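# Pull the lettered cube off its intact shelf strip

## Task

Remove the lettered cube resting on the strip that is not broken from the shelf, without moving any other strip more than slightly before that cube is clear, then keep the cube motionless in the gripper, well above the table and in front of the shelf.

## Robot and tools

Robot: two 7-joint xArm7 arms, left_arm and right_arm, each ending in a two-finger parallel gripper with a wrist camera. Bases in the scene frame: left_arm at (+0.034, +0.321, 0), right_arm at (+0.032, -0.324, 0), both facing roughly +x.

Frame: a single scene frame is used for every number. Origin sits on the table surface midway between the arms; +x points forward over the table, +z is up, and +y is toward left_arm. The arm names do not correspond to the left or right side of any image. Lengths are metres, orientations are unit quaternions written w first (qw, qx, qy, qz).

Gripper geometry: the fingers extend along the gripper's own +z axis and close along its y axis. The reported end_effector_position is the pinch point between the closed pads, roughly 2 cm short of the fingertips; closing pushes the tips about 10 mm further along +z. Reported hand positions can be a little off, more so at long reach.

One row = 16 numbers, always both arms, even if only one moves: left_arm x, y, z, qw, qx, qy, qz, opening, then right_arm x, y, z, qw, qx, qy, qz, opening. x, y, z and the quaternion are an absolute target pose for that gripper in the scene frame, not an offset. Opening runs from -1 (closed) to +1 (fully open, 0.084 m). To keep an arm still, resend its last reported pose with the opening it should have; to keep a gripper's orientation, keep sending your own chosen quaternion rather than copying the drifting reported one. A target more than 0.6 m from the arm's last reported position along any gripper axis makes the call be refused, and nothing is sent.

Tools:
- execute_actions {actions, pictures}: actions is an empty list (just report state), one action {rows: list of 1 to 15 rows, steps: up to 15}, or one wait {steps: up to 300}. Each control step is 1/30 s; each row covers one step, and the final row repeats if rows are fewer than steps. A wait counts its steps from the previous result, so your thinking time eats into it. pictures toggles camera images.
- move {target: one 16-number row, speed: 0.002 to 0.5 m/s, default 0.25; rotation limited to twice that in rad/s}: drives both grippers in straight lines to their absolute poses, finishing together, lasting 0.5 to 10 s (cut off at 10 s). Openings are applied at the start. It does not avoid obstacles or the other arm; grippers may lag, wander and overshoot the speed near full extension. Faster moves and targets set deeper past a contact press harder.
- wait {seconds: 0 to 10}: lets time pass with no new command.
- zoom_image {camera, region [x0, y0, x1, y1] in pixels, at most 504 x 504}: enlarges part of the latest image. Cameras: cam_head_left, cam_head_right, cam_left_wrist, cam_right_wrist, each 896x504, origin top-left.
- show_instructions: shows the scene's reference pictures.
- read_manual {section: "licences"}: licence texts only.
- finished_scene {scene}: ends and grades the current scene (pass its number); irreversible.

Controller behaviour: each step, the commanded pose is limited to within 70 mm and 16 degrees of the measured one, then damped inverse kinematics follows it, favouring position over orientation. So a distant target takes several actions; after an action the arm only continues to its last clipped pose. Check the reported pose and send the remainder. Joint targets move at most 3.14 rad/s. Elbows stop just short of straight.

Reading results: the state line gives, per arm, gripper position, quaternion and linear/angular velocity. grip_measured is the actual finger opening on the command scale. HELD marks steps where your row was partly or wholly not sent; a "pose unreachable" line names an arm whose command the clearance check altered or blocked. A "Hand target" line shows the pose each arm is now heading to. A move result adds a "move:" line with the ending (done, off_target, moving, held, fault) and limits: paced means the pose was clipped, held means some steps were blocked, after which the arm can jump faster than requested; it also gives each gripper's distance to its pose. If only one arm is named, the other finished fine. MOTOR HOT appears at 65 °C; at 80 °C an OVER-TEMPERATURE FAULT brakes the arm until it cools. Holding loads heats motors.

Gripping: to hold something, command an opening well below grip_measured; lower squeezes harder (about 24 N per pad). Closing fast can squeeze extra hard. Commanding exactly grip_measured still presses lightly on parts up to about 6 cm wide.

Avoid: moving any strip other than the unbroken one before the cube is out; knocking anything off the table; arms striking or pressing each other; hard or fast contacts; dropping or letting the cube slip. Torque limits (N m): waist and shoulder 45.5, upper arm roll, elbow and forearm roll 27.3, wrist pitch and wrist roll 18.2, including held weight. Exceeding one triggers a fault: the arm backs off, freezes for 10 s and drops the rest of the call. Loose objects may occasionally be nudged by outside pushes. The simulation keeps running while you think between calls.

Each tool is called after "Call:" as name(argument=value, ...), one argument or row to a line, values as JSON.

Reference images:

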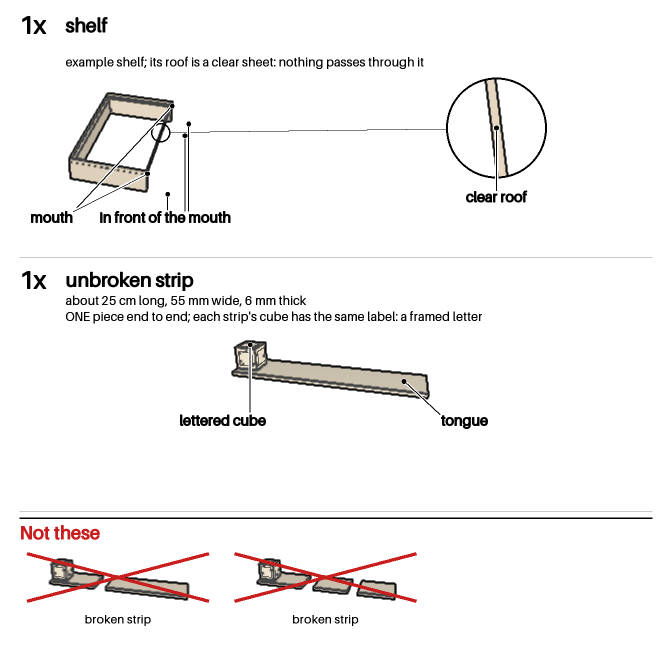

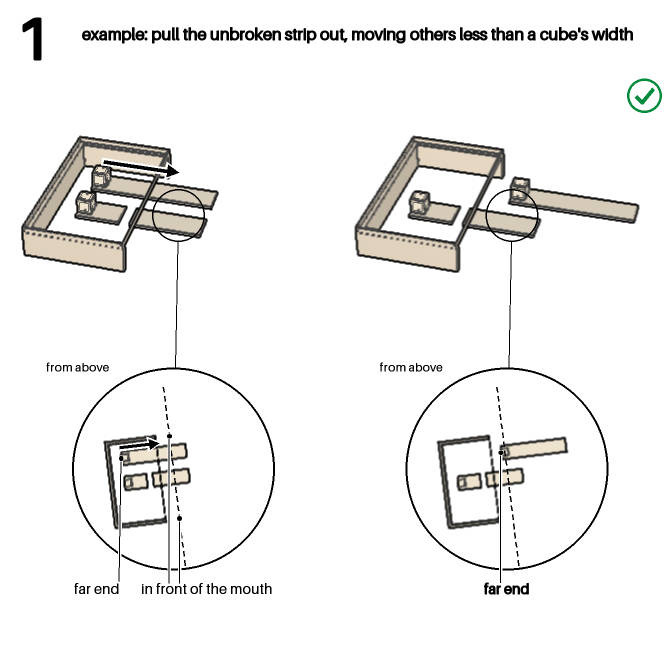

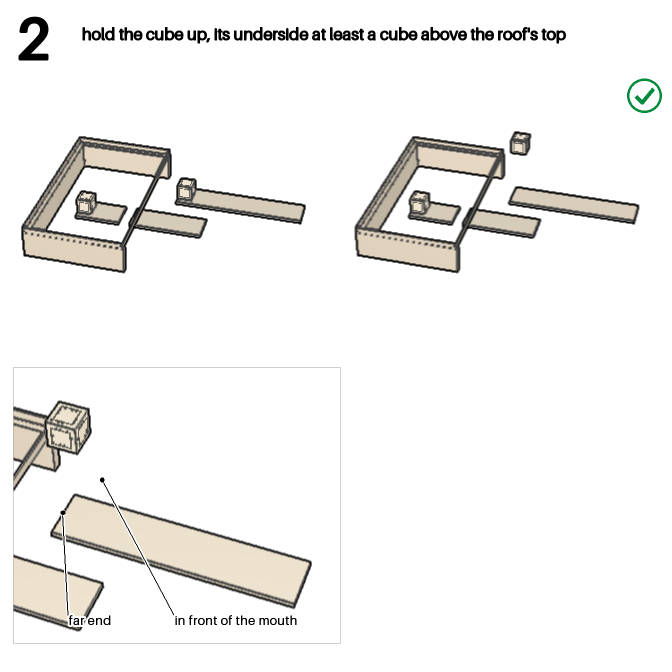

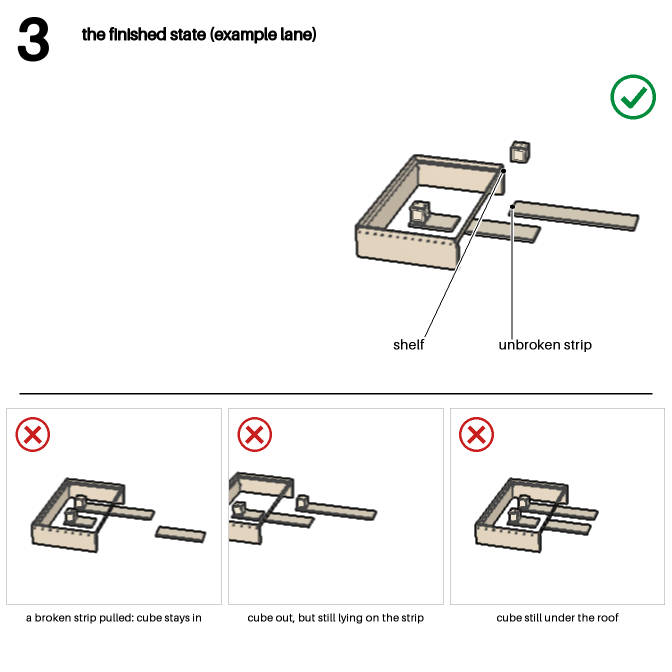

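## Session

Call:
execute_actions(
  actions=[],
)

Scene clock: 0.00 s of 4200.00 s.
left_arm: end_effector_position=(+0.1021, +0.0594, +0.1555) grip_measured=+1.00 end_effector_quat_wxyz=(-0.357, +0.229, +0.726, -0.542) end_effector_velocity=(+0.000, +0.000, +0.000) end_effector_angular_velocity=(-0.000, +0.001, +0.001) | right_arm: end_effector_position=(+0.3783, -0.0073, +0.3887) grip_measured=+1.00 end_effector_quat_wxyz=(-0.454, +0.595, +0.660, -0.065) end_effector_velocity=(+0.000, -0.000, -0.000) end_effector_angular_velocity=(-0.000, -0.000, -0.001)
Joint positions: left_arm=[-1.969 -1.467  1.851  0.293  0.31   0.969  2.974  0.084] | right_arm=[ 0.52   0.326 -0.339  1.768  0.876  2.059 -1.255  0.084]
Joint velocities: left_arm=[ 0.001 -0.    -0.    -0.    -0.001  0.    -0.    -0.   ] | right_arm=[-0.  0. -0. -0. -0. -0.  0. -0.]
Hand target (left_arm): +0.102, +0.059, +0.156; -0.357, +0.229, +0.726, -0.542
Hand target (right_arm): +0.378, -0.007, +0.389; -0.454, +0.595, +0.660, -0.065

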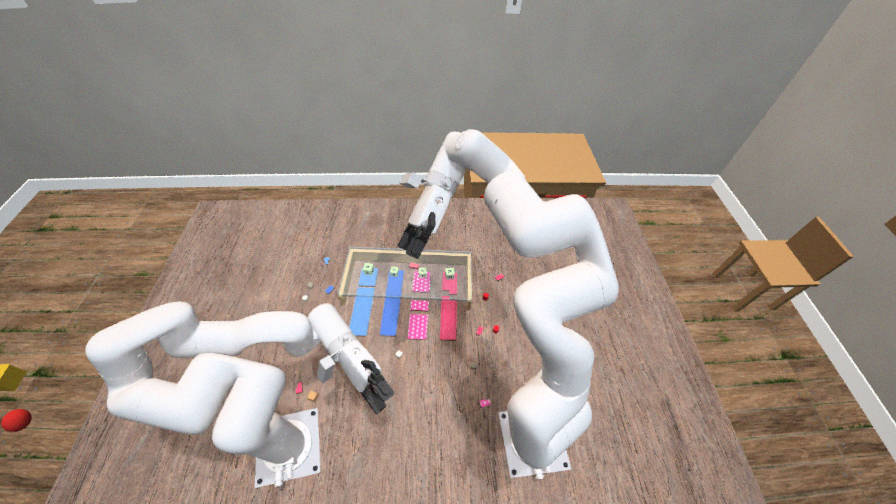

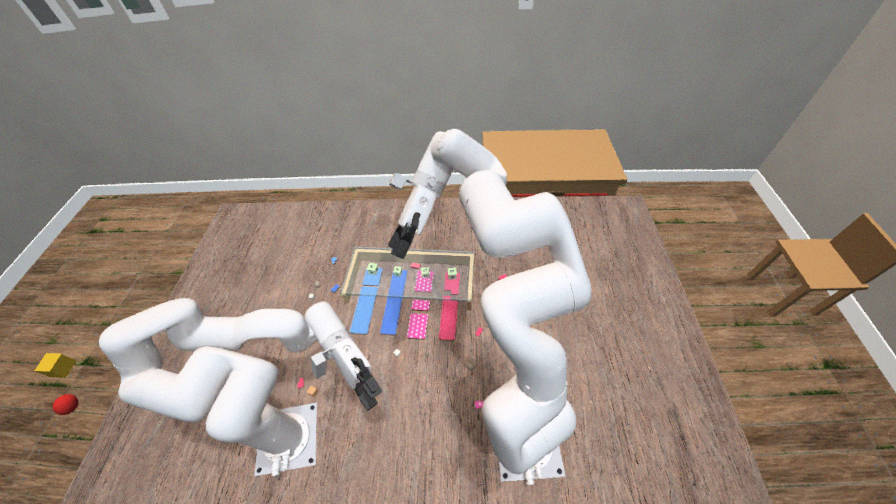

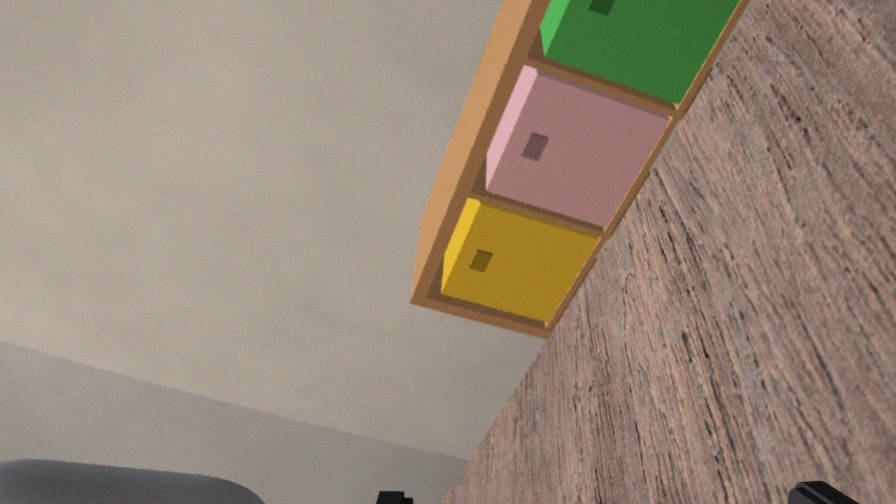

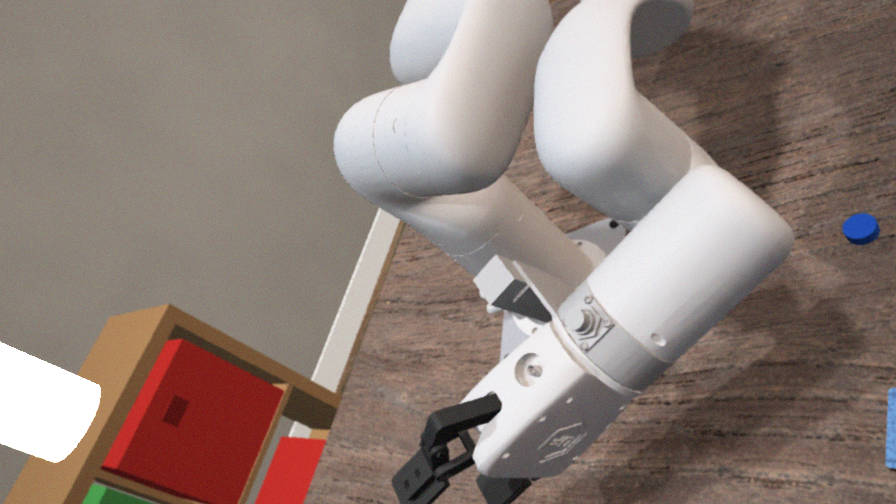

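Call:
move(
  target=[0.15,0.45,0.35,0,1,0,0,1,0.40,0.0,0.42,0,1,0,0,1],
)

Scene clock: 7.30 s of 4200.00 s.
left_arm: end_effector_position=(+0.1209, +0.2132, +0.2317) grip_measured=+1.00 end_effector_quat_wxyz=(-0.267, +0.688, +0.541, -0.403) end_effector_velocity=(+0.000, -0.000, +0.000) end_effector_angular_velocity=(-0.001, -0.000, +0.000) | right_arm: end_effector_position=(+0.4002, -0.0002, +0.4200) grip_measured=+1.00 end_effector_quat_wxyz=(-0.000, +1.000, -0.001, -0.000) end_effector_velocity=(+0.001, -0.000, +0.001) end_effector_angular_velocity=(-0.004, -0.001, -0.007)
Joint positions: left_arm=[-2.008 -1.603  1.246  0.583  0.273  1.89   3.418  0.084] | right_arm=[ 0.843  0.112 -0.218  1.804  0.025  1.694  0.706  0.084]
Joint velocities: left_arm=[ 0.    -0.001 -0.     0.     0.    -0.001  0.     0.   ] | right_arm=[ 0.     0.004 -0.001  0.007 -0.002  0.006  0.006 -0.   ]
Hand target (left_arm): +0.121, +0.213, +0.232; -0.267, +0.688, +0.541, -0.403
Hand target (right_arm): +0.400, -0.000, +0.420; +0.000, +1.000, -0.001, -0.000
Off the commanded pose (left_arm): 0.266 m, 93 deg; position and orientation clipped at the last step of the last action.
Off the commanded pose (right_arm): 0.000 m, 0 deg.
move: held (left_arm); limits=paced,held; held on 104 of 172 steps (left_arm), including the last (left_arm)
pose unreachable (left arm): on one or more control steps of this call this arm could not follow its commanded pose, so it was not sent that pose on those steps. On the call's last step it was still not sent that pose. It may still have moved: this result reports where it is.
cause: the commanded pose would bring two parts of the arm too close to each other (its gripper and another part of the arm, with joints 3 (upper arm roll) to 7 (wrist roll) between them).

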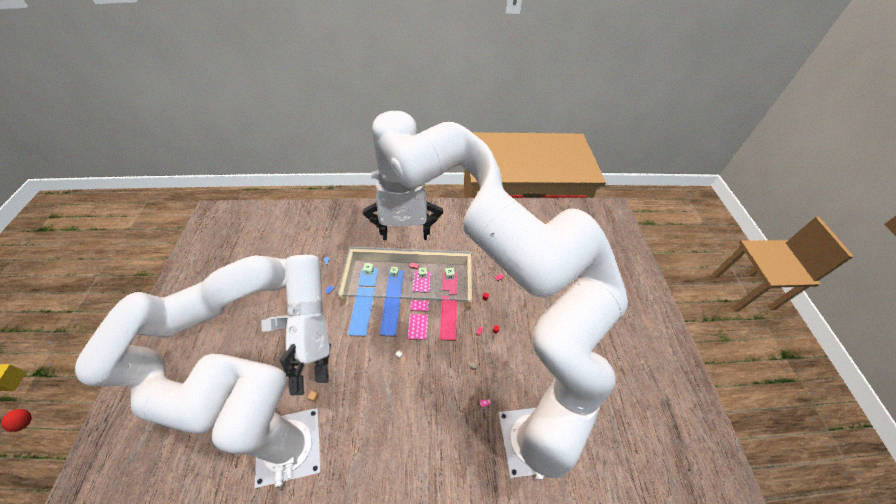

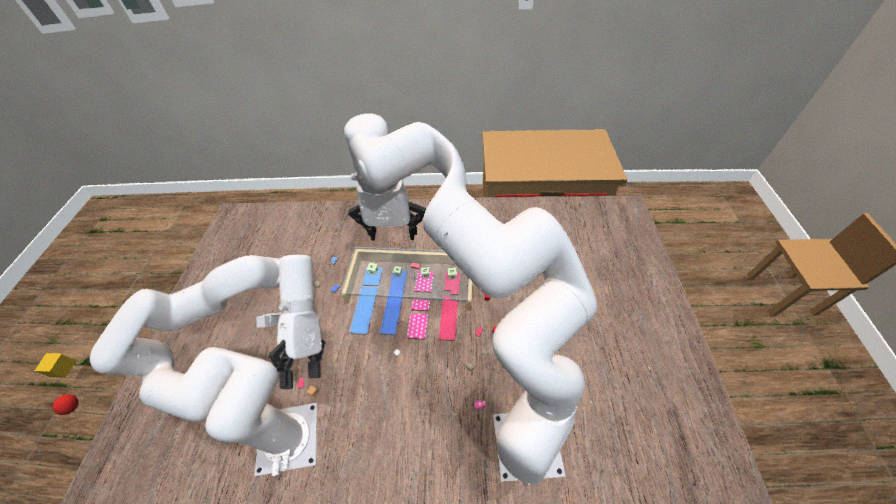

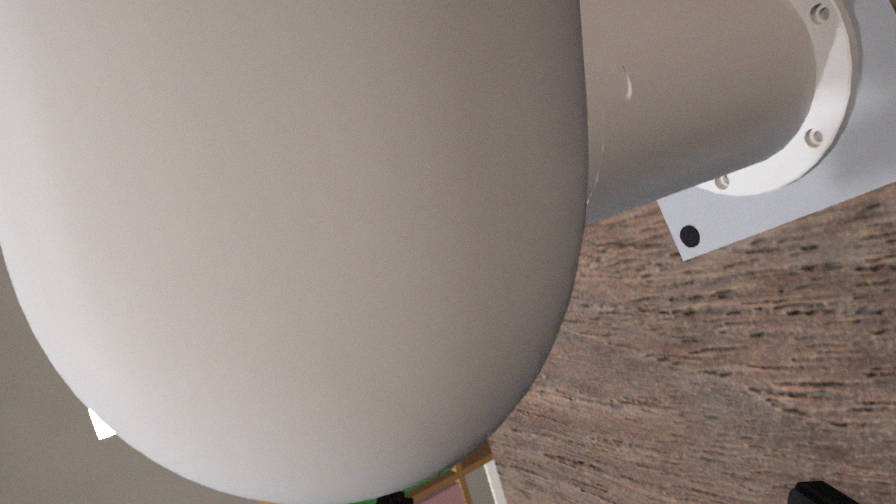

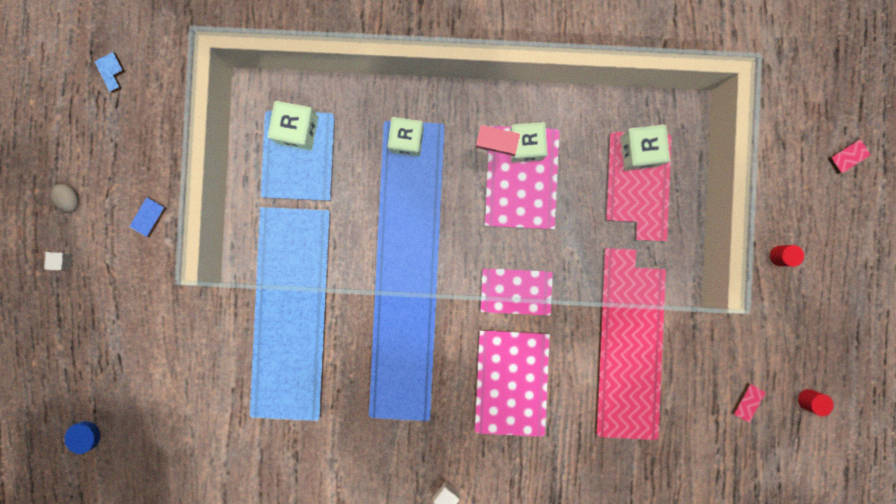

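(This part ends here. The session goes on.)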